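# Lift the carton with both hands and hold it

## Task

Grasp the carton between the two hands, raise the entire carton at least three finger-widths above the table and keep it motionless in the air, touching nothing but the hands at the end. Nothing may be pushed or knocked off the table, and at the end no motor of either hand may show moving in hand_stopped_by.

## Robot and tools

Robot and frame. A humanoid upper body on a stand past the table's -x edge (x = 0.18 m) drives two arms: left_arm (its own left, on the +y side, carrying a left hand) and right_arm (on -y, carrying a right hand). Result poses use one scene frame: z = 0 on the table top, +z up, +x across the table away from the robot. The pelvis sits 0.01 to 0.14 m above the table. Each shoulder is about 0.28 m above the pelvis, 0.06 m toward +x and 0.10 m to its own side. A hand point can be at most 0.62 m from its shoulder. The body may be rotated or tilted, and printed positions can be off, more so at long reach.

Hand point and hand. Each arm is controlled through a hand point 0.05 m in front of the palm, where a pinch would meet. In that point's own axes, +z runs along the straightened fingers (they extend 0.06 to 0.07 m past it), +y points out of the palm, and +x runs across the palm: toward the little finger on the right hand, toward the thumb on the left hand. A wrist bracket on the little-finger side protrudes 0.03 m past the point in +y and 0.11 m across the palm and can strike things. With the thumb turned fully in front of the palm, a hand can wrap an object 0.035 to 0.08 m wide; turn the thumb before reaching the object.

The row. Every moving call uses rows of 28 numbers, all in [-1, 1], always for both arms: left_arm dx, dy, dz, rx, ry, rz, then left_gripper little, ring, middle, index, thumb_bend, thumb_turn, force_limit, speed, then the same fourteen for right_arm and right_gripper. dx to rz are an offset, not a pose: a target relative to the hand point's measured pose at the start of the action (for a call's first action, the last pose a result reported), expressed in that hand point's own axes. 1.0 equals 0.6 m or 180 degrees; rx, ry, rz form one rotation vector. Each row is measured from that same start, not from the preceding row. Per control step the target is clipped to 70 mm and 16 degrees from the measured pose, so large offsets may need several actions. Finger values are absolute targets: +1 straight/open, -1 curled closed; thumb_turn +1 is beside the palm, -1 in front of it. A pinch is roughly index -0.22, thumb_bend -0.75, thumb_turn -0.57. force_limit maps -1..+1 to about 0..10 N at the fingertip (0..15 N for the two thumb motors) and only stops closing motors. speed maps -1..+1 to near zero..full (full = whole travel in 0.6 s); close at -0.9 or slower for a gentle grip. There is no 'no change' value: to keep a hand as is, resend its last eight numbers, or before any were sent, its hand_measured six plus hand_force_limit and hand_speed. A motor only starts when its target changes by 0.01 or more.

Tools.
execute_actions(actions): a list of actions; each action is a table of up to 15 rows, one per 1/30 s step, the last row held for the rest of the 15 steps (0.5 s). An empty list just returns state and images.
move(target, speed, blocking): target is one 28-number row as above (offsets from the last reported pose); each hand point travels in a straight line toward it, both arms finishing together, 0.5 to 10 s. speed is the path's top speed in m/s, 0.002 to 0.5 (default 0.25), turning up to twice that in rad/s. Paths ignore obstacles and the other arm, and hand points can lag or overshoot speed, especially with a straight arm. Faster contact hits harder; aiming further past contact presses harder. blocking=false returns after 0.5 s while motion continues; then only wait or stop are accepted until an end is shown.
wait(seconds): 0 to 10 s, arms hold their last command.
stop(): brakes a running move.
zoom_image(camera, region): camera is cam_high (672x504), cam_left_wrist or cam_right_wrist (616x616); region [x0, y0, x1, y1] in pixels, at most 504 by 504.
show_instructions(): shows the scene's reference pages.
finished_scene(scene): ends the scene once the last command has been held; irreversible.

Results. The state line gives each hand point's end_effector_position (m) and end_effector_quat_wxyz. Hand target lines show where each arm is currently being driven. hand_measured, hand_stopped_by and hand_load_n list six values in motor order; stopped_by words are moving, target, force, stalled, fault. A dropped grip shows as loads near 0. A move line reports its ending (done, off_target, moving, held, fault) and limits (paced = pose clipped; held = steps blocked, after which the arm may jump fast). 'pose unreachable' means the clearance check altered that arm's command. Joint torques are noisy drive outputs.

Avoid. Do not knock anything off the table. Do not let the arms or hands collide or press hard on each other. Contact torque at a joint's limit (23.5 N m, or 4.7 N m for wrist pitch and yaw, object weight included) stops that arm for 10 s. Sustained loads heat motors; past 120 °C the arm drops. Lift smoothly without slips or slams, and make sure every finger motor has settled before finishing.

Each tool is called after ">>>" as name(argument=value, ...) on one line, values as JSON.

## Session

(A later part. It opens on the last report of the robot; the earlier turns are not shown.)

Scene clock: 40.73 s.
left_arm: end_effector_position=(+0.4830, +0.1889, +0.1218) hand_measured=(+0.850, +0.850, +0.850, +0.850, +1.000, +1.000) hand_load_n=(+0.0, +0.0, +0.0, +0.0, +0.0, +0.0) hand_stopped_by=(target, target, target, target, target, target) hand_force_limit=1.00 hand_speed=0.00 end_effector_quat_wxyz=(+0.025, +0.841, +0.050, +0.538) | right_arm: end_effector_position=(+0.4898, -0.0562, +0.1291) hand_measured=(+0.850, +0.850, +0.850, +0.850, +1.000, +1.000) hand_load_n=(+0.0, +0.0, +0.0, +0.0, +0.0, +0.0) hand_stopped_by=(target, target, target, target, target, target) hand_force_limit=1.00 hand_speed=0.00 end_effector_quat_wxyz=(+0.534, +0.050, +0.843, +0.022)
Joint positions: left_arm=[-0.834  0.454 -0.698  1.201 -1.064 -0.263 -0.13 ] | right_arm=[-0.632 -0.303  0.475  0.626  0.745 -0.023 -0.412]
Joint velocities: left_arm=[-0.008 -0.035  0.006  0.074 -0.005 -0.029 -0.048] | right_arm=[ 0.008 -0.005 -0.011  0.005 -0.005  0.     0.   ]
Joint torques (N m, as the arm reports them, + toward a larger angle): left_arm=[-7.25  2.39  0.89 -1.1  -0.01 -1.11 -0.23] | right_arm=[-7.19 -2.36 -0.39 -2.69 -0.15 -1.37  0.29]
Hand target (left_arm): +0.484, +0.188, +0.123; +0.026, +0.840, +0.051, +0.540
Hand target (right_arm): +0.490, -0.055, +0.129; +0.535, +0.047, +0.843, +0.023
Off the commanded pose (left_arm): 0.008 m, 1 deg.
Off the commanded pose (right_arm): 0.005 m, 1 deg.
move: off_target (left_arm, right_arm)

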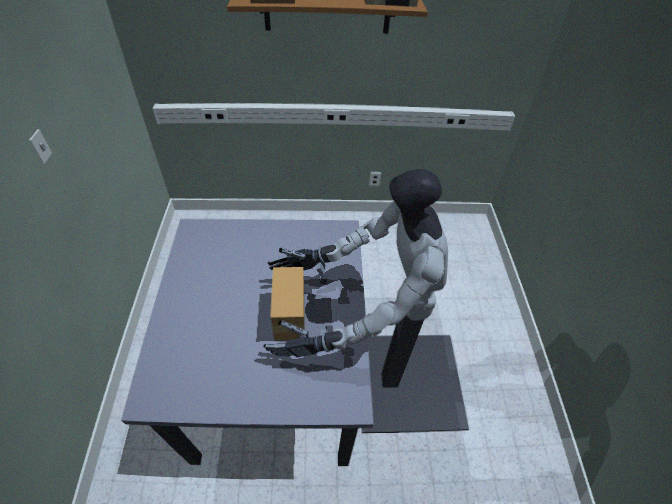

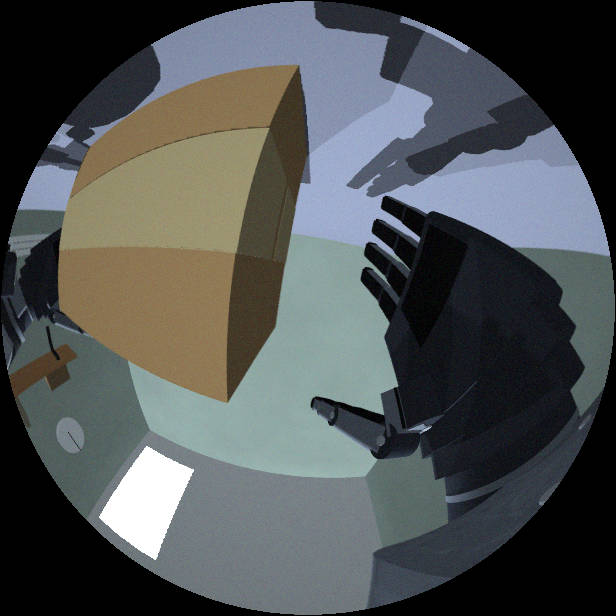

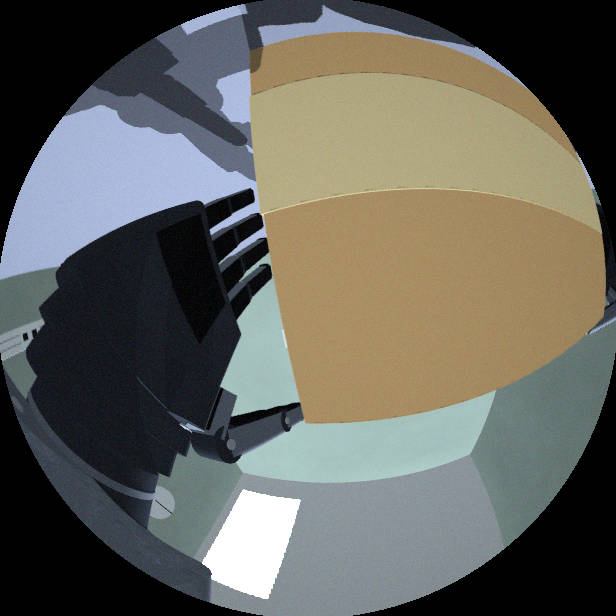

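>>> move(target=[0.03,0.23,0,0,0,0,0.85,0.85,0.85,0.85,1,1,1,0,-0.02,0.14,0,0,0,0,0.85,0.85,0.85,0.85,1,1,1,0], speed=0.06)

>>> execute_actions(actions=[[[0.01,0.095,-0.015,-0.045,0,-0.015,-0.2,-0.2,-0.2,-0.2,1,1,0,-0.6,-0.01,0.09,-0.02,-0.04,0,0.015,-0.2,-0.2,-0.2,-0.2,1,1,0,-0.6]],[[0.01,0.095,-0.015,-0.045,0,-0.015,-0.2,-0.2,-0.2,-0.2,1,1,0,-0.6,-0.01,0.09,-0.02,-0.04,0,0.015,-0.2,-0.2,-0.2,-0.2,1,1,0,-0.6]],[[0.01,0.095,-0.015,-0.045,0,-0.015,-0.2,-0.2,-0.2,-0.2,1,1,0,-0.6,-0.01,0.09,-0.02,-0.04,0,0.015,-0.2,-0.2,-0.2,-0.2,1,1,0,-0.6]]])

Scene clock: 43.47 s.
left_arm: end_effector_position=(+0.4931, +0.1268, +0.1310) hand_measured=(+0.850, +0.850, +0.850, +0.850, +1.000, +1.000) hand_load_n=(+0.0, +0.0, +0.0, +0.0, +0.0, +0.0) hand_stopped_by=(target, target, target, target, target, target) hand_force_limit=1.00 hand_speed=0.00 end_effector_quat_wxyz=(-0.053, +0.847, +0.078, +0.522) | right_arm: end_effector_position=(+0.5058, -0.0320, +0.1356) hand_measured=(+0.850, +0.850, +0.850, +0.850, +1.000, +1.000) hand_load_n=(+0.0, +0.0, +0.0, +0.0, +0.0, +0.0) hand_stopped_by=(target, target, target, target, target, target) hand_force_limit=1.00 hand_speed=0.00 end_effector_quat_wxyz=(+0.530, +0.074, +0.844, -0.043)
Joint positions: left_arm=[-0.817  0.428 -0.84   0.706 -1.05  -0.077  0.534] | right_arm=[-0.771 -0.167  0.525  0.732  0.714  0.001 -0.66 ]
Joint velocities: left_arm=[ 0.002 -0.002 -0.009  0.014 -0.018  0.     0.006] | right_arm=[ 0.    -0.003 -0.002  0.002  0.003  0.    -0.003]
Joint torques (N m, as the arm reports them, + toward a larger angle): left_arm=[-9.96 -3.37 -0.57 -7.08  1.05 -0.7  -1.41] | right_arm=[-10.66   5.91   1.73  -5.24   0.21  -1.02   2.46]
Hand target (left_arm): +0.489, +0.060, +0.146; +0.021, +0.845, +0.040, +0.534
Hand target (right_arm): +0.499, +0.022, +0.154; +0.538, +0.050, +0.841, +0.022
Off the commanded pose (left_arm): 0.076 m, 10 deg; position clipped at the last step of the last action.
Off the commanded pose (right_arm): 0.059 m, 8 deg.
move: off_target (left_arm, right_arm); limits=paced

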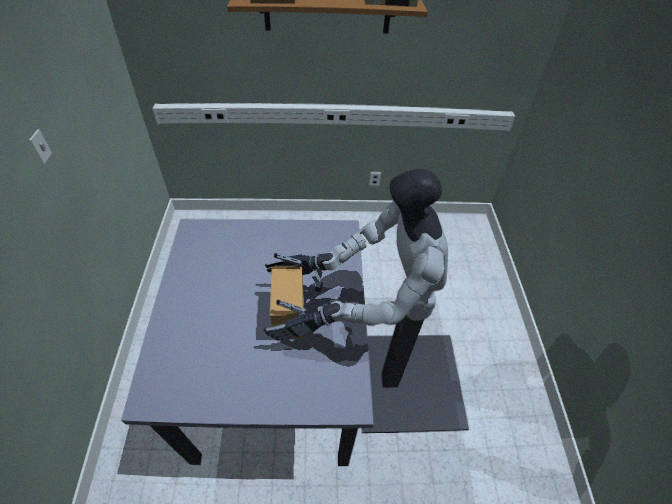

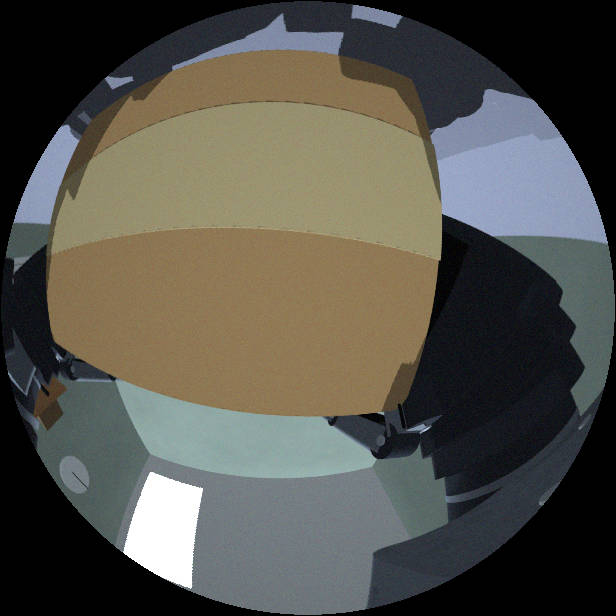

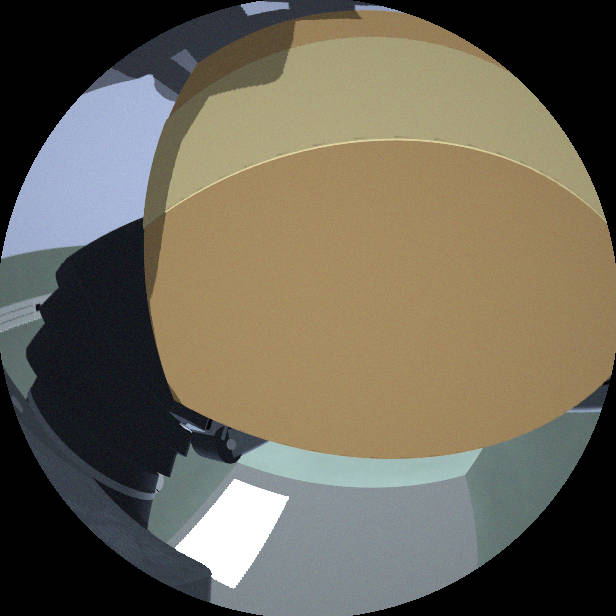

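Scene clock: 44.97 s.
left_arm: end_effector_position=(+0.5040, +0.1393, +0.1248) hand_measured=(+0.410, +0.476, +0.498, +0.320, +1.000, +1.000) hand_load_n=(+4.5, +0.0, +0.0, +1.5, +0.0, +0.0) hand_stopped_by=(force, force, force, force, target, target) hand_force_limit=0.00 hand_speed=-0.60 end_effector_quat_wxyz=(-0.046, +0.850, +0.121, +0.511) | right_arm: end_effector_position=(+0.5219, -0.0346, +0.1322) hand_measured=(+0.432, +0.432, +0.298, +0.032, +1.000, +1.000) hand_load_n=(+0.5, +0.0, +0.0, +3.5, +0.0, +0.0) hand_stopped_by=(force, force, force, force, target, target) hand_force_limit=0.00 hand_speed=-0.60 end_effector_quat_wxyz=(+0.527, +0.107, +0.842, -0.044)
Joint positions: left_arm=[-0.875  0.363 -0.823  0.886 -1.124 -0.121  0.469] | right_arm=[-0.904 -0.077  0.484  1.044  0.744 -0.139 -0.591]
Joint velocities: left_arm=[-0.006 -0.008  0.002  0.035 -0.02  -0.008 -0.014] | right_arm=[-0.025  0.026  0.     0.097  0.011 -0.063  0.038]
Joint torques (N m, as the arm reports them, + toward a larger angle): left_arm=[-9.41 -2.58 -0.12 -6.06  0.63 -0.74 -1.65] | right_arm=[-10.75   5.33   1.38  -4.78  -0.13  -0.98   3.03]
Hand target (left_arm): +0.503, +0.081, +0.137; +0.023, +0.850, +0.091, +0.518
Hand target (right_arm): +0.517, +0.018, +0.149; +0.536, +0.081, +0.840, +0.019
Off the commanded pose (left_arm): 0.060 m, 9 deg.
Off the commanded pose (right_arm): 0.056 m, 8 deg.

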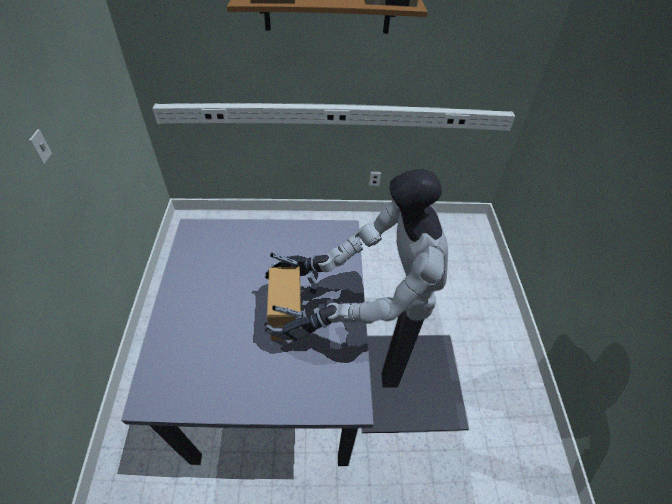

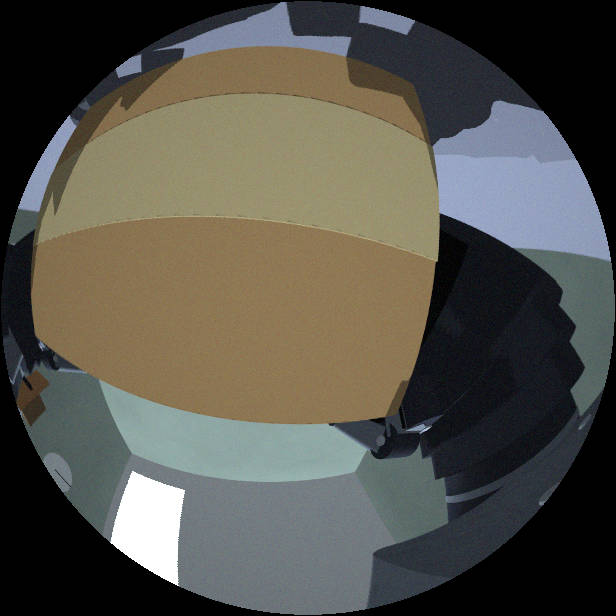

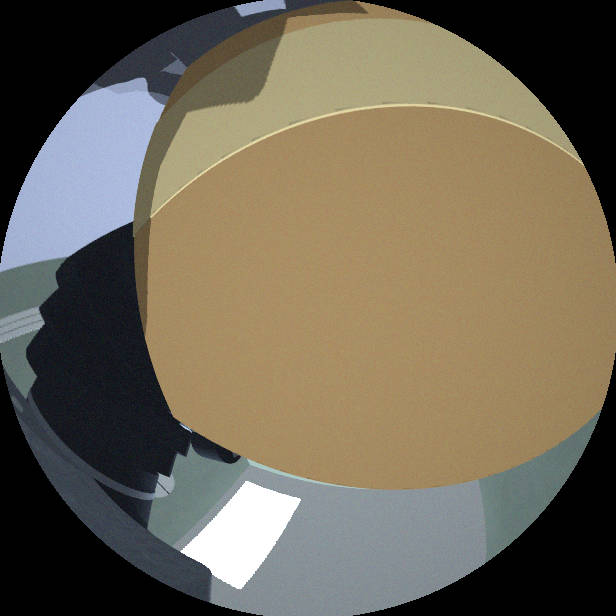

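Hooked. Lift up and back.

>>> execute_actions(actions=[[[0.03,0.092,-0.06,-0.055,0.015,-0.01,-0.2,-0.2,-0.2,-0.2,1,1,0,-0.6,-0.025,0.088,-0.065,-0.05,-0.01,0.01,-0.2,-0.2,-0.2,-0.2,1,1,0,-0.6]],[[0.03,0.092,-0.06,-0.055,0.015,-0.01,-0.2,-0.2,-0.2,-0.2,1,1,0,-0.6,-0.025,0.088,-0.065,-0.05,-0.01,0.01,-0.2,-0.2,-0.2,-0.2,1,1,0,-0.6]],[[0.04,0.092,-0.055,-0.055,0.015,-0.01,-0.2,-0.2,-0.2,-0.2,1,1,0,-0.6,-0.035,0.088,-0.06,-0.05,-0.01,0.01,-0.2,-0.2,-0.2,-0.2,1,1,0,-0.6]],[[0.04,0.092,-0.055,-0.055,0.015,-0.01,-0.2,-0.2,-0.2,-0.2,1,1,0,-0.6,-0.035,0.088,-0.06,-0.05,-0.01,0.01,-0.2,-0.2,-0.2,-0.2,1,1,0,-0.6]]])

Scene clock: 47.03 s.
left_arm: end_effector_position=(+0.4787, +0.1592, +0.2278) hand_measured=(+0.410, +0.478, +0.498, +0.320, +1.000, +1.000) hand_load_n=(+9.0, +5.0, +0.0, +0.0, +0.0, +0.0) hand_stopped_by=(force, force, force, force, target, target) hand_force_limit=0.00 hand_speed=-0.60 end_effector_quat_wxyz=(-0.049, +0.789, +0.125, +0.600) | right_arm: end_effector_position=(+0.4893, -0.0204, +0.2516) hand_measured=(+0.432, +0.432, +0.298, +0.032, +1.000, +1.000) hand_load_n=(+9.0, +0.0, +0.0, +0.0, +0.0, +0.0) hand_stopped_by=(force, force, force, force, target, target) hand_force_limit=0.00 hand_speed=-0.60 end_effector_quat_wxyz=(+0.626, +0.123, +0.770, +0.004)
Joint positions: left_arm=[-0.734  0.759 -0.864  0.143 -1.152 -0.152  0.8  ] | right_arm=[-0.681 -0.295  0.604  0.143  0.747  0.035 -0.953]
Joint velocities: left_arm=[ 0.006  0.02  -0.067 -0.009 -0.041  0.     0.017] | right_arm=[ 0.037 -0.025  0.043  0.011  0.029  0.009 -0.028]
Joint torques (N m, as the arm reports them, + toward a larger angle): left_arm=[-11.56  -1.39   1.24 -10.08   1.83  -2.17  -2.35] | right_arm=[-11.69   4.22   1.88  -6.84   0.23  -1.63   3.96]
Hand target (left_arm): +0.472, +0.100, +0.241; +0.030, +0.788, +0.084, +0.609
Hand target (right_arm): +0.476, +0.026, +0.257; +0.620, +0.085, +0.778, +0.063
Off the commanded pose (left_arm): 0.062 m, 10 deg.
Off the commanded pose (right_arm): 0.051 m, 8 deg.

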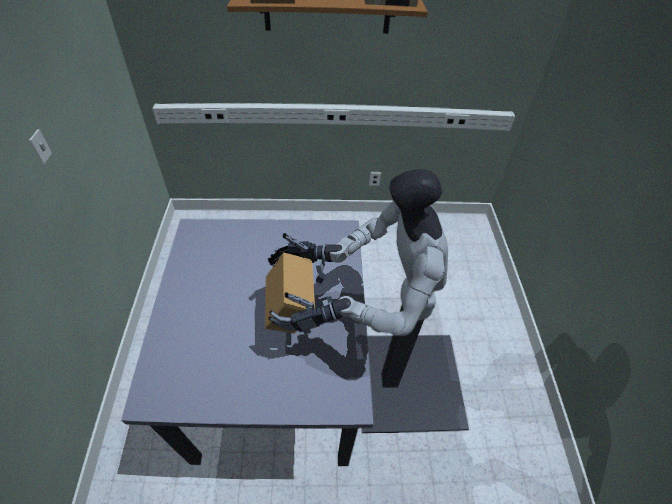

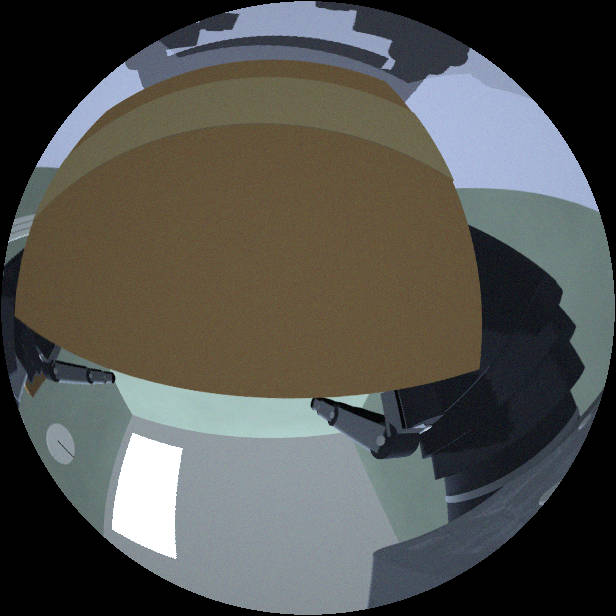

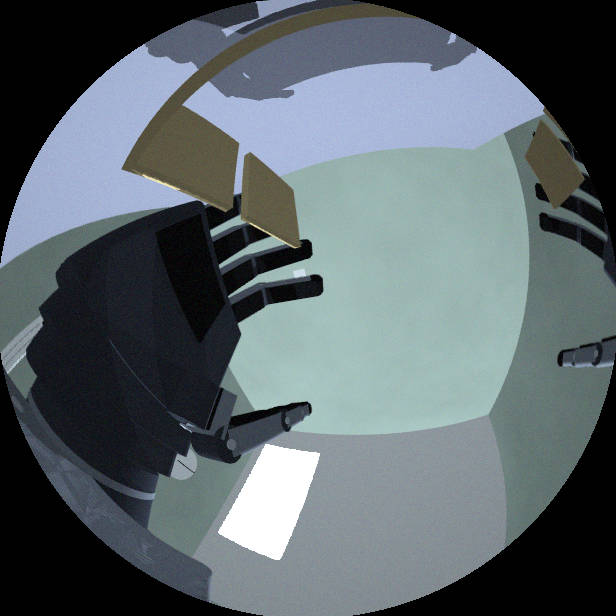

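>>> execute_actions(actions=[[[0.04,0.095,-0.03,-0.06,0.005,0,-0.2,-0.3,-0.3,-0.2,1,1,-0.3,-0.8,-0.03,0.09,-0.035,-0.04,0.005,0,-0.2,-0.3,-0.3,-0.2,1,1,-0.3,-0.8]],[[0.04,0.095,-0.03,-0.06,0.005,0,-0.2,-0.3,-0.3,-0.2,1,1,-0.3,-0.8,-0.03,0.09,-0.035,-0.04,0.005,0,-0.2,-0.3,-0.3,-0.2,1,1,-0.3,-0.8]]])

>>> wait(seconds=2)

Scene clock: 48.13 s.
left_arm: end_effector_position=(+0.4835, +0.0985, +0.2766) hand_measured=(+0.410, +0.476, +0.200, +0.320, +1.000, +1.000) hand_load_n=(+0.0, +0.0, +0.0, +0.0, +0.0, +0.0) hand_stopped_by=(force, force, moving, force, target, target) hand_force_limit=-0.30 hand_speed=-0.80 end_effector_quat_wxyz=(+0.026, +0.786, +0.041, +0.616) | right_arm: end_effector_position=(+0.4872, +0.0325, +0.3150) hand_measured=(+0.432, +0.132, -0.002, +0.032, +1.000, +1.000) hand_load_n=(+0.0, +0.0, +0.0, +0.0, +0.0, +0.0) hand_stopped_by=(force, moving, moving, force, target, target) hand_force_limit=-0.30 hand_speed=-0.80 end_effector_quat_wxyz=(+0.641, +0.085, +0.762, +0.042)
Joint positions: left_arm=[-0.878  0.816 -0.894  0.013 -1.228 -0.029  0.718] | right_arm=[-0.851 -0.265  0.619  0.001  0.826  0.234 -1.059]
Joint velocities: left_arm=[-0.052  0.002  0.026  0.002  0.     0.     0.   ] | right_arm=[-0.009  0.002 -0.006  0.     0.     0.     0.   ]
Joint torques (N m, as the arm reports them, + toward a larger angle): left_arm=[-7.02  2.03  2.14 -1.73  0.63 -0.96 -0.19] | right_arm=[-8.04 -1.15 -1.05 -2.87 -0.16 -0.9   0.2 ]
Hand target (left_arm): +0.484, +0.098, +0.278; +0.028, +0.785, +0.042, +0.617
Hand target (right_arm): +0.487, +0.033, +0.315; +0.640, +0.085, +0.763, +0.044
Off the commanded pose (left_arm): 0.003 m, 0 deg.
Off the commanded pose (right_arm): 0.003 m, 0 deg.

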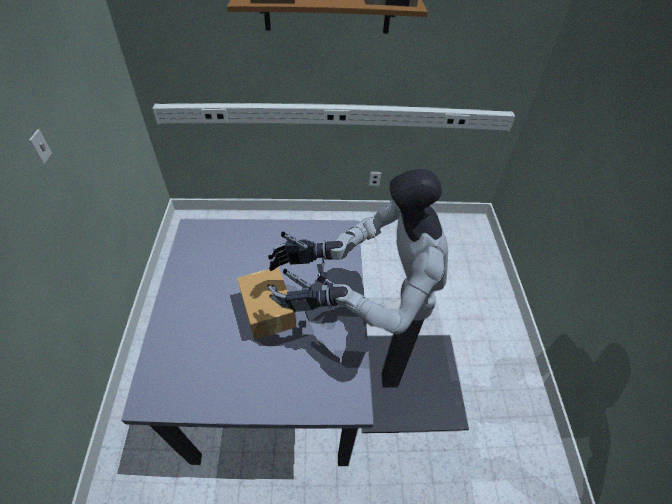

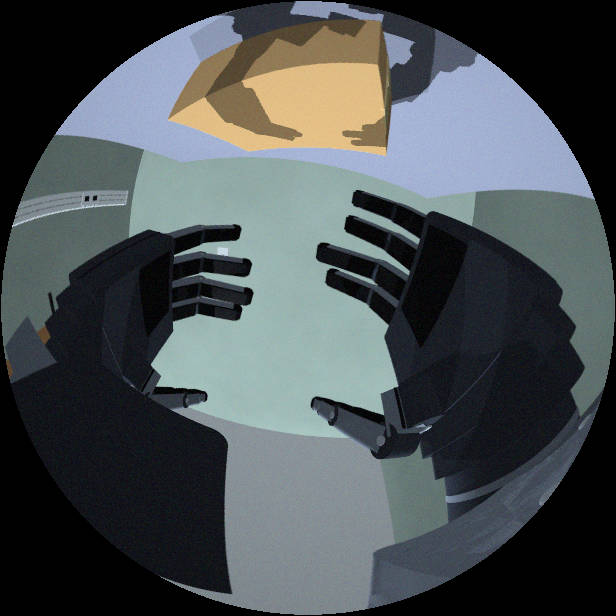

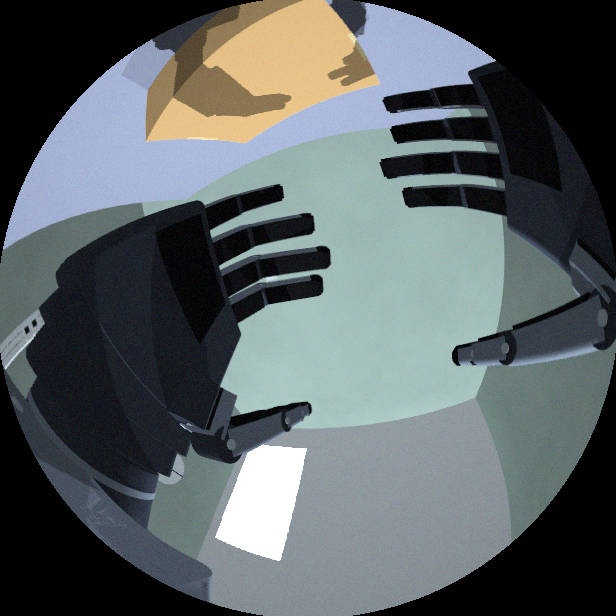

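Scene clock: 50.13 s.
left_arm: end_effector_position=(+0.4838, +0.0985, +0.2774) hand_measured=(+0.410, +0.476, -0.300, +0.320, +1.000, +1.000) hand_load_n=(+0.0, +0.0, +0.0, +0.0, +0.0, +0.0) hand_stopped_by=(force, force, target, force, target, target) hand_force_limit=-0.30 hand_speed=-0.80 end_effector_quat_wxyz=(+0.026, +0.786, +0.041, +0.617) | right_arm: end_effector_position=(+0.4871, +0.0325, +0.3150) hand_measured=(+0.432, -0.300, -0.300, +0.032, +1.000, +1.000) hand_load_n=(+0.0, +0.0, +0.0, +0.0, +0.0, +0.0) hand_stopped_by=(force, target, target, force, target, target) hand_force_limit=-0.30 hand_speed=-0.80 end_effector_quat_wxyz=(+0.641, +0.085, +0.762, +0.043)
Joint positions: left_arm=[-0.88   0.816 -0.894  0.013 -1.228 -0.029  0.718] | right_arm=[-0.851 -0.264  0.619  0.001  0.826  0.234 -1.059]
Joint velocities: left_arm=[-0.005  0.    -0.009  0.     0.     0.     0.   ] | right_arm=[ 0.006  0.006 -0.003  0.003 -0.012  0.     0.   ]
Joint torques (N m, as the arm reports them, + toward a larger angle): left_arm=[-7.08  2.01  2.08 -1.72  0.61 -0.96 -0.19] | right_arm=[-8.06 -0.99 -1.07 -2.87 -0.19 -0.9   0.2 ]
Hand target (left_arm): +0.484, +0.098, +0.278; +0.028, +0.785, +0.042, +0.617
Hand target (right_arm): +0.487, +0.033, +0.315; +0.640, +0.085, +0.763, +0.044
Off the commanded pose (left_arm): 0.002 m, 0 deg.
Off the commanded pose (right_arm): 0.003 m, 0 deg.
wait: 2.00 s; at rest by 1.63 s

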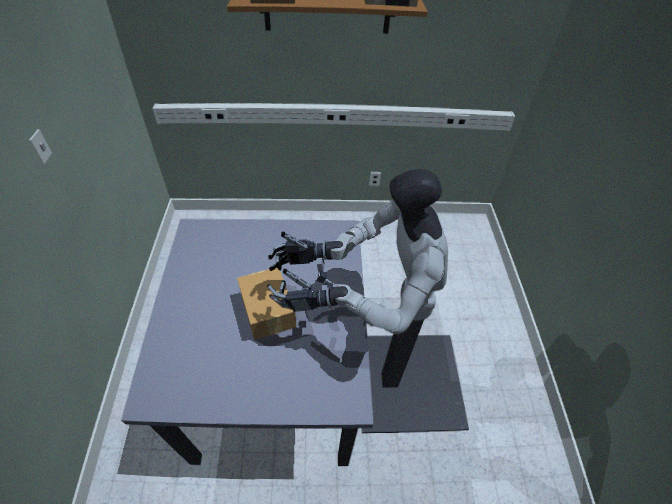

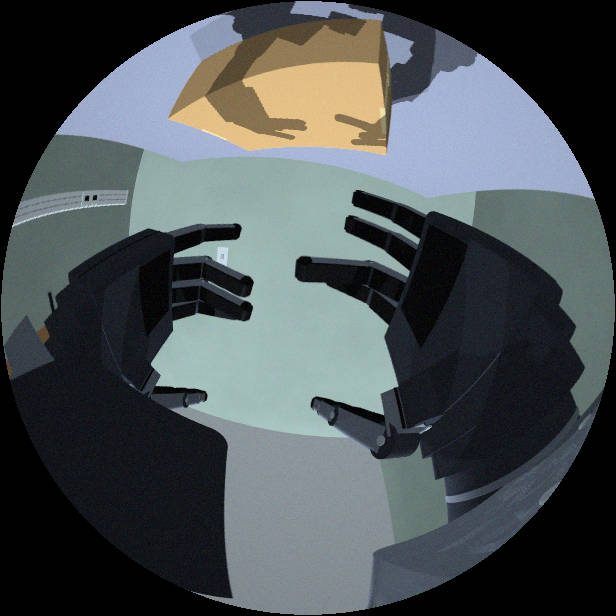

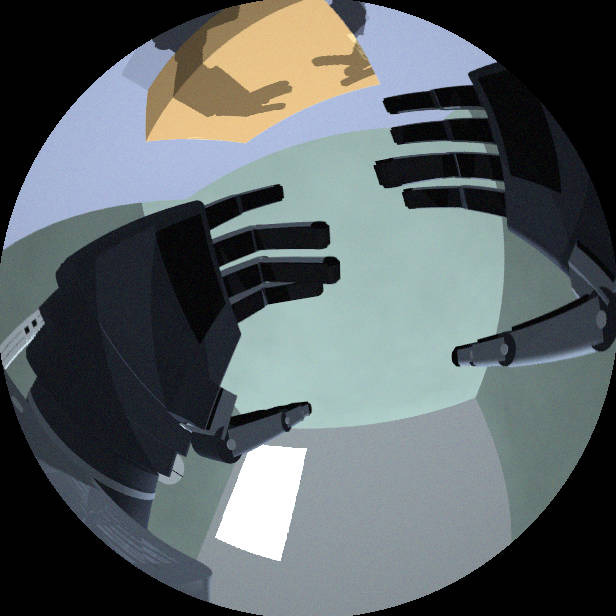

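>>> move(target=[0,-0.2,0,0,-0.06,0.02,0.6,0.6,0.6,0.6,1,1,1,0,0,-0.2,0,0,0.08,-0.04,0.6,0.6,0.6,0.6,1,1,1,0])

>>> move(target=[-0.24,0,0.11,-0.04,0,0,0.6,0.6,0.6,0.6,1,1,1,0,0.27,0,0.13,-0.04,0,0,0.6,0.6,0.6,0.6,1,1,1,0], speed=0.15)

Scene clock: 51.27 s.
left_arm: end_effector_position=(+0.4812, +0.2167, +0.2734) hand_measured=(+0.600, +0.600, +0.600, +0.600, +1.000, +1.000) hand_load_n=(+0.0, +0.0, +0.0, +0.0, +0.0, +0.0) hand_stopped_by=(target, target, target, target, target, target) hand_force_limit=1.00 hand_speed=0.00 end_effector_quat_wxyz=(+0.015, +0.836, +0.017, +0.548) | right_arm: end_effector_position=(+0.4772, -0.0853, +0.2869) hand_measured=(+0.600, +0.600, +0.600, +0.600, +1.000, +1.000) hand_load_n=(+0.0, +0.0, +0.0, +0.0, +0.0, +0.0) hand_stopped_by=(target, target, target, target, target, target) hand_force_limit=1.00 hand_speed=0.00 end_effector_quat_wxyz=(+0.539, +0.025, +0.842, +0.005)
Joint positions: left_arm=[-0.875  1.207 -0.808  0.19  -1.482  0.157  0.229] | right_arm=[-0.68  -0.821  0.319 -0.281  1.334  0.602 -0.906]
Joint velocities: left_arm=[ 0.     0.002  0.    -0.002 -0.008  0.     0.   ] | right_arm=[-0.012 -0.008  0.011  0.014 -0.002  0.     0.   ]
Joint torques (N m, as the arm reports them, + toward a larger angle): left_arm=[-6.67  3.47  2.24 -0.3   0.16 -0.89 -0.17] | right_arm=[-6.75 -4.16 -1.9  -2.12  0.21 -0.9   0.26]
Hand target (left_arm): +0.481, +0.216, +0.273; +0.017, +0.837, +0.017, +0.547
Hand target (right_arm): +0.477, -0.084, +0.285; +0.537, +0.023, +0.843, +0.008
Off the commanded pose (left_arm): 0.007 m, 1 deg.
Off the commanded pose (right_arm): 0.007 m, 1 deg.
move: off_target (left_arm, right_arm)

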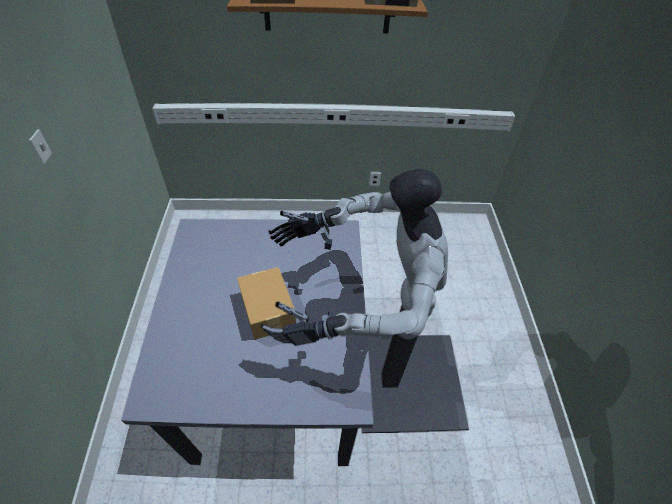

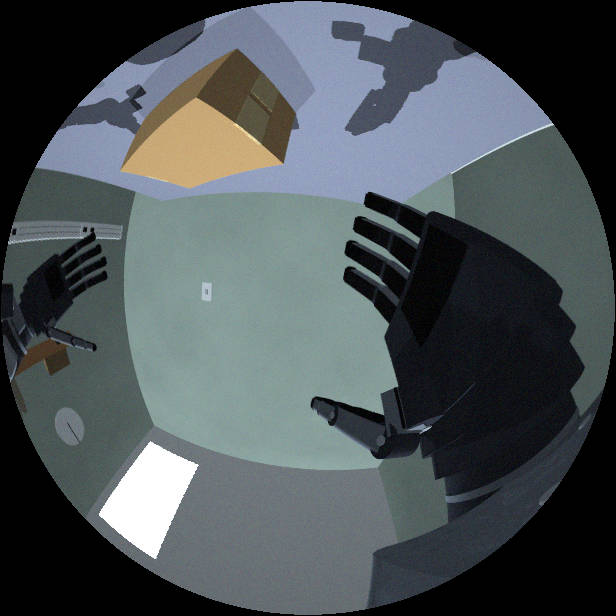

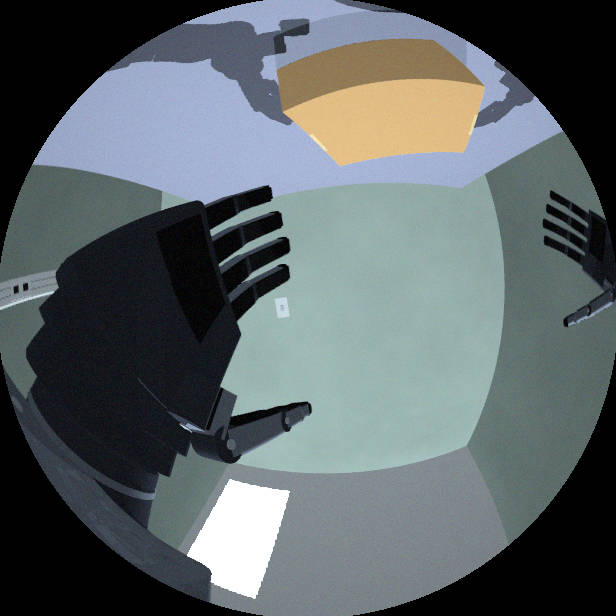

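Scene clock: 52.97 s.
left_arm: end_effector_position=(+0.4816, +0.2161, +0.1105) hand_measured=(+0.600, +0.600, +0.600, +0.600, +1.000, +1.000) hand_load_n=(+0.0, +0.0, +0.0, +0.0, +0.0, +0.0) hand_stopped_by=(target, target, target, target, target, target) hand_force_limit=1.00 hand_speed=0.00 end_effector_quat_wxyz=(+0.002, +0.867, +0.035, +0.497) | right_arm: end_effector_position=(+0.4816, -0.0720, +0.1063) hand_measured=(+0.600, +0.600, +0.600, +0.600, +1.000, +1.000) hand_load_n=(+0.0, +0.5, +0.0, +0.0, +0.0, +0.0) hand_stopped_by=(target, target, target, target, target, target) hand_force_limit=1.00 hand_speed=0.00 end_effector_quat_wxyz=(+0.533, -0.005, +0.844, +0.065)
Joint positions: left_arm=[-0.963  0.45  -0.916  1.48  -1.25  -0.215 -0.28 ] | right_arm=[-0.679 -0.345  0.519  0.944  0.8   -0.207 -0.07 ]
Joint velocities: left_arm=[0.012 0.008 0.003 0.002 0.    0.    0.   ] | right_arm=[ 0.003  0.008  0.005  0.032  0.003 -0.027  0.024]
Joint torques (N m, as the arm reports them, + toward a larger angle): left_arm=[-7.47  2.7   0.46 -0.1   0.18 -0.88 -0.14] | right_arm=[-7.54 -2.35 -0.39 -2.51  0.27 -1.39  0.55]
Hand target (left_arm): +0.481, +0.216, +0.110; +0.001, +0.868, +0.033, +0.495
Hand target (right_arm): +0.482, -0.067, +0.108; +0.535, -0.007, +0.842, +0.071
Off the commanded pose (left_arm): 0.008 m, 12 deg.
Off the commanded pose (right_arm): 0.007 m, 1 deg.
move: off_target (left_arm, right_arm)

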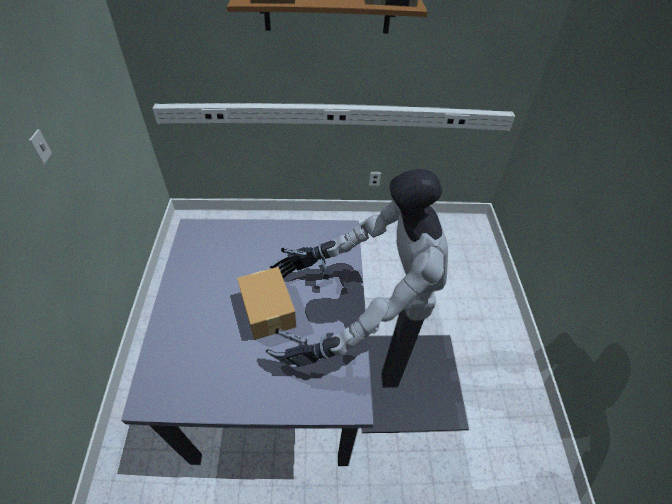

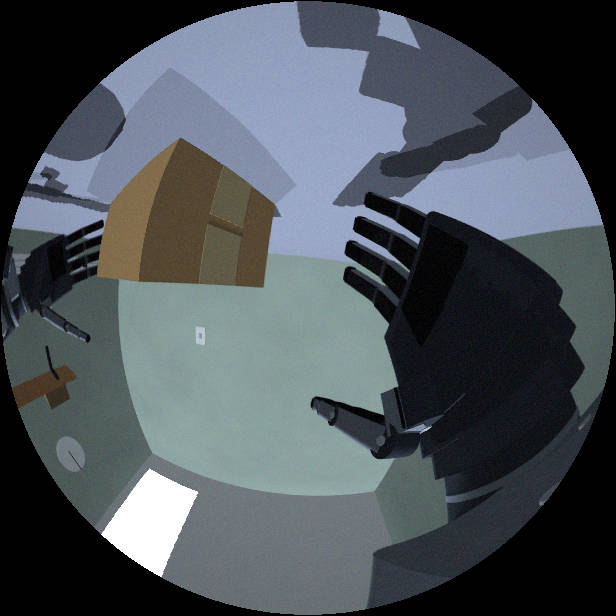

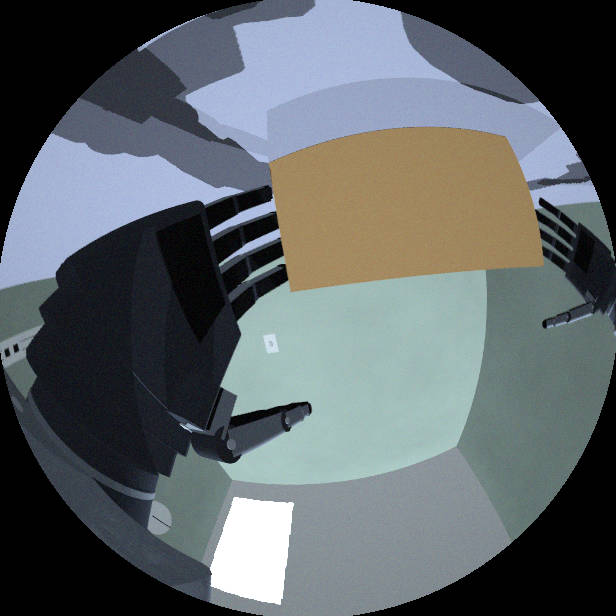

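>>> move(target=[0,0.1,0,-0.03,0,0,0.6,0.6,0.6,0.6,1,1,1,0,-0.03,-0.02,0.06,0,0,0,0.6,0.6,0.6,0.6,1,1,1,0], speed=0.08)

>>> move(target=[0,0.11,0,-0.02,0,0,0.6,0.6,0.6,0.6,1,1,1,0,0,0.09,0,0,0,0,0.6,0.6,0.6,0.6,1,1,1,0], speed=0.06)

>>> execute_actions(actions=[[[-0.02,0.07,-0.055,-0.035,0,-0.01,0.6,0.6,0.6,0.6,1,1,1,0,0.015,0.07,-0.065,-0.035,0,0.01,0.6,0.6,0.6,0.6,1,1,1,0]],[[-0.02,0.07,-0.055,-0.035,0,-0.01,0.6,0.6,0.6,0.6,1,1,1,0,0.015,0.07,-0.065,-0.035,0,0.01,0.6,0.6,0.6,0.6,1,1,1,0]],[[-0.02,0.07,-0.055,-0.035,0,-0.01,0.6,0.6,0.6,0.6,1,1,1,0,0.015,0.07,-0.065,-0.035,0,0.01,0.6,0.6,0.6,0.6,1,1,1,0]]])

Scene clock: 54.40 s.
left_arm: end_effector_position=(+0.4852, +0.1565, +0.1124) hand_measured=(+0.600, +0.600, +0.600, +0.600, +1.000, +1.000) hand_load_n=(+0.0, +0.0, +0.0, +0.0, +0.0, +0.0) hand_stopped_by=(target, target, target, target, target, target) hand_force_limit=1.00 hand_speed=0.00 end_effector_quat_wxyz=(+0.043, +0.866, +0.010, +0.497) | right_arm: end_effector_position=(+0.5241, -0.0844, +0.1074) hand_measured=(+0.600, +0.600, +0.600, +0.600, +1.000, +1.000) hand_load_n=(+0.0, +0.0, +0.0, +0.0, +0.0, +0.0) hand_stopped_by=(target, target, target, target, target, target) hand_force_limit=1.00 hand_speed=0.00 end_effector_quat_wxyz=(+0.489, +0.013, +0.872, +0.020)
Joint positions: left_arm=[-0.913  0.486 -0.966  1.14  -1.247 -0.157 -0.092] | right_arm=[-1.009 -0.252  0.464  1.415  0.791 -0.133 -0.006]
Joint velocities: left_arm=[ 0.006  0.009  0.005  0.002 -0.005  0.     0.   ] | right_arm=[-0.014 -0.005 -0.026  0.006 -0.023  0.     0.   ]
Joint torques (N m, as the arm reports them, + toward a larger angle): left_arm=[-7.24  2.48  0.8  -1.1   0.17 -0.85 -0.05] | right_arm=[-8.41 -3.19 -0.08 -2.48  0.16 -1.12 -0.04]
Hand target (left_arm): +0.484, +0.157, +0.111; +0.041, +0.868, +0.008, +0.495
Hand target (right_arm): +0.523, -0.084, +0.106; +0.488, +0.012, +0.873, +0.019
Off the commanded pose (left_arm): 0.000 m, 0 deg.
Off the commanded pose (right_arm): 0.004 m, 8 deg.
move: off_target (right_arm)

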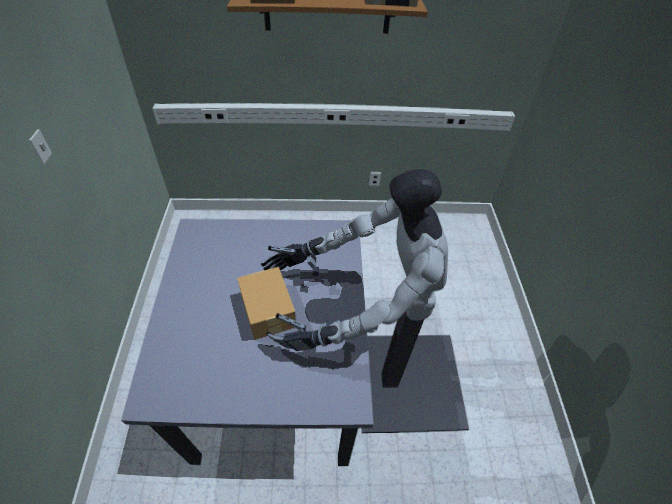

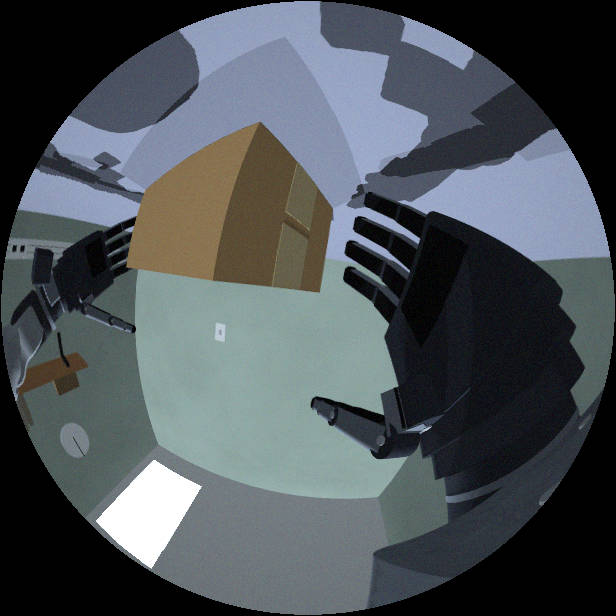

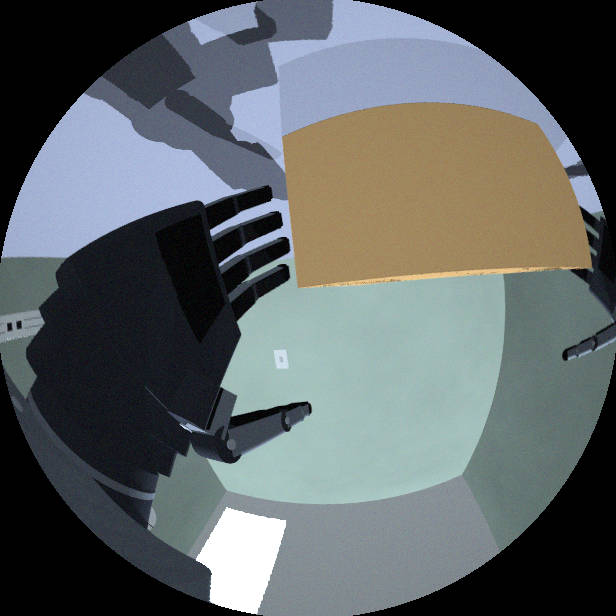

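Scene clock: 55.73 s.
left_arm: end_effector_position=(+0.4861, +0.1165, +0.1151) hand_measured=(+0.600, +0.600, +0.600, +0.600, +1.000, +1.000) hand_load_n=(+0.0, +0.0, +1.5, +1.0, +0.0, +0.0) hand_stopped_by=(target, target, target, target, target, target) hand_force_limit=1.00 hand_speed=0.00 end_effector_quat_wxyz=(+0.040, +0.866, +0.008, +0.498) | right_arm: end_effector_position=(+0.5275, -0.0559, +0.1079) hand_measured=(+0.600, +0.600, +0.600, +0.600, +1.000, +1.000) hand_load_n=(+3.0, +0.0, +0.0, +0.0, +0.0, +0.0) hand_stopped_by=(target, target, target, target, target, target) hand_force_limit=1.00 hand_speed=0.00 end_effector_quat_wxyz=(+0.490, +0.027, +0.871, -0.007)
Joint positions: left_arm=[-0.901  0.474 -1.014  0.935 -1.246 -0.129  0.123] | right_arm=[-1.046 -0.15   0.49   1.416  0.791 -0.137 -0.178]
Joint velocities: left_arm=[-0.006  0.    -0.003  0.003 -0.002  0.     0.003] | right_arm=[-0.015  0.002  0.002  0.    -0.006  0.009 -0.004]
Joint torques (N m, as the arm reports them, + toward a larger angle): left_arm=[-7.79  0.14  0.43 -3.22  0.48 -0.65 -0.68] | right_arm=[-9.74  0.54  0.6  -3.59  0.14 -0.9   1.3 ]
Hand target (left_arm): +0.481, +0.091, +0.116; +0.068, +0.866, -0.009, +0.495
Hand target (right_arm): +0.525, -0.031, +0.113; +0.491, +0.013, +0.871, +0.020
Off the commanded pose (left_arm): 0.026 m, 4 deg.
Off the commanded pose (right_arm): 0.026 m, 4 deg.
move: off_target (left_arm, right_arm)

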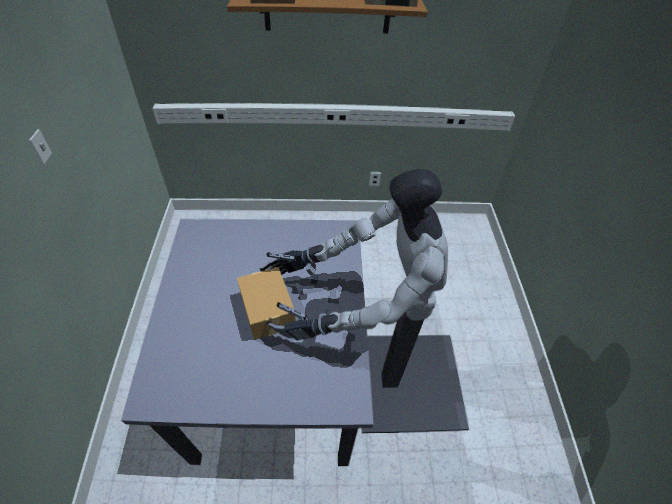

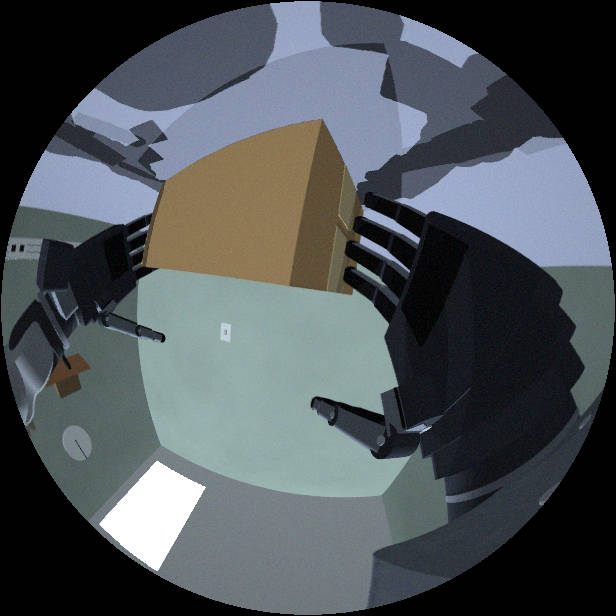

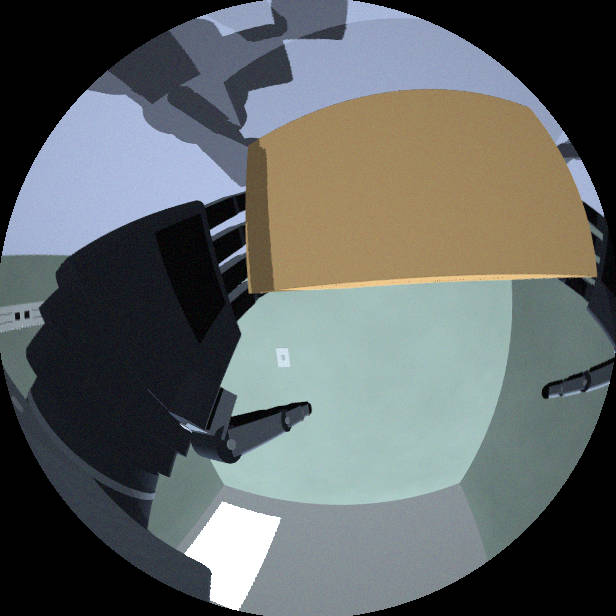

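Scene clock: 57.23 s.
left_arm: end_effector_position=(+0.4029, +0.1251, +0.1182) hand_measured=(+0.600, +0.600, +0.602, +0.600, +1.000, +1.000) hand_load_n=(+0.0, +0.0, +7.5, +0.0, +0.0, +0.0) hand_stopped_by=(target, target, target, target, target, target) hand_force_limit=1.00 hand_speed=0.00 end_effector_quat_wxyz=(+0.034, +0.867, +0.031, +0.497) | right_arm: end_effector_position=(+0.4343, -0.0442, +0.1140) hand_measured=(+0.600, +0.600, +0.600, +0.600, +1.000, +1.000) hand_load_n=(+8.0, +0.0, +0.0, +0.0, +0.0, +0.0) hand_stopped_by=(target, target, target, target, target, target) hand_force_limit=1.00 hand_speed=0.00 end_effector_quat_wxyz=(+0.551, +0.056, +0.832, +0.035)
Joint positions: left_arm=[-0.577  0.812 -1.095  0.208 -1.236 -0.255  0.495] | right_arm=[-0.433 -0.331  0.669  0.48   0.766 -0.244 -0.526]
Joint velocities: left_arm=[ 0.     0.008 -0.017 -0.021 -0.008 -0.027  0.016] | right_arm=[ 0.011 -0.021  0.029 -0.037  0.006  0.007 -0.029]
Joint torques (N m, as the arm reports them, + toward a larger angle): left_arm=[-5.87 -0.29  0.34 -6.03  1.44 -0.66 -1.52] | right_arm=[-6.77  2.46  1.67 -5.31 -0.19 -0.99  2.82]
Hand target (left_arm): +0.394, +0.084, +0.126; +0.090, +0.863, +0.005, +0.497
Hand target (right_arm): +0.427, -0.005, +0.127; +0.554, +0.035, +0.827, +0.089
Off the commanded pose (left_arm): 0.045 m, 7 deg.
Off the commanded pose (right_arm): 0.042 m, 7 deg.

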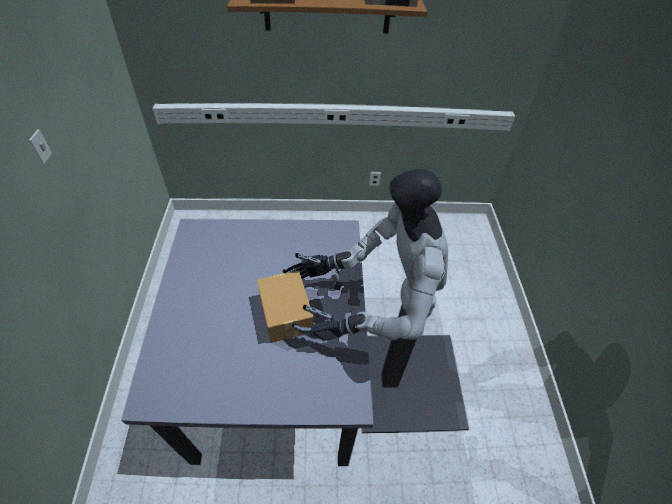

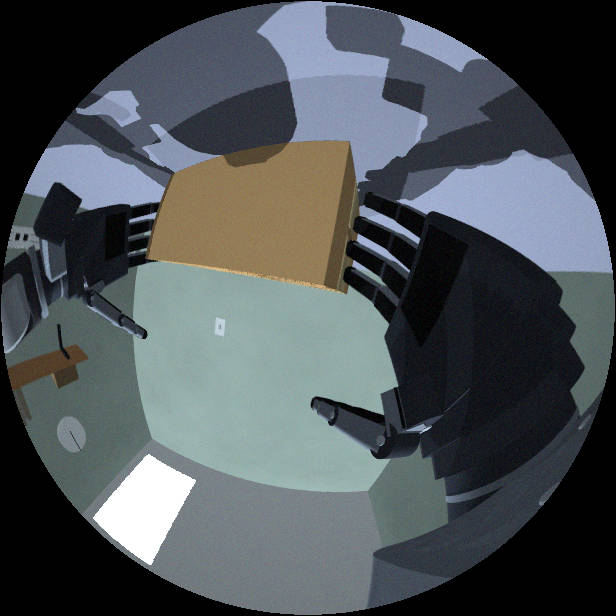

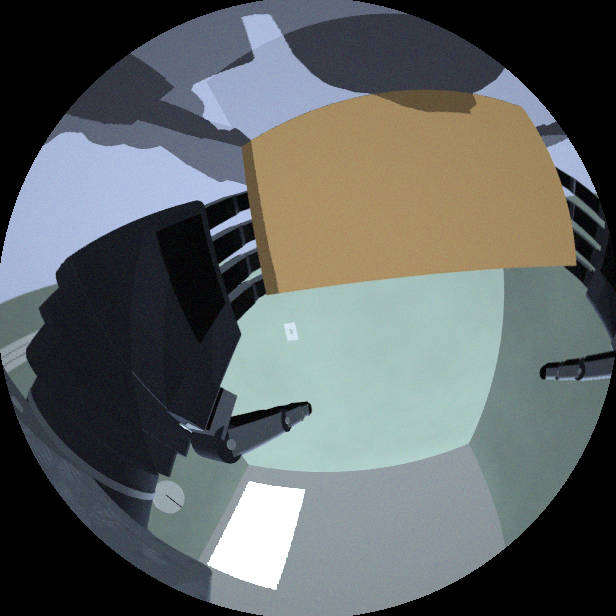

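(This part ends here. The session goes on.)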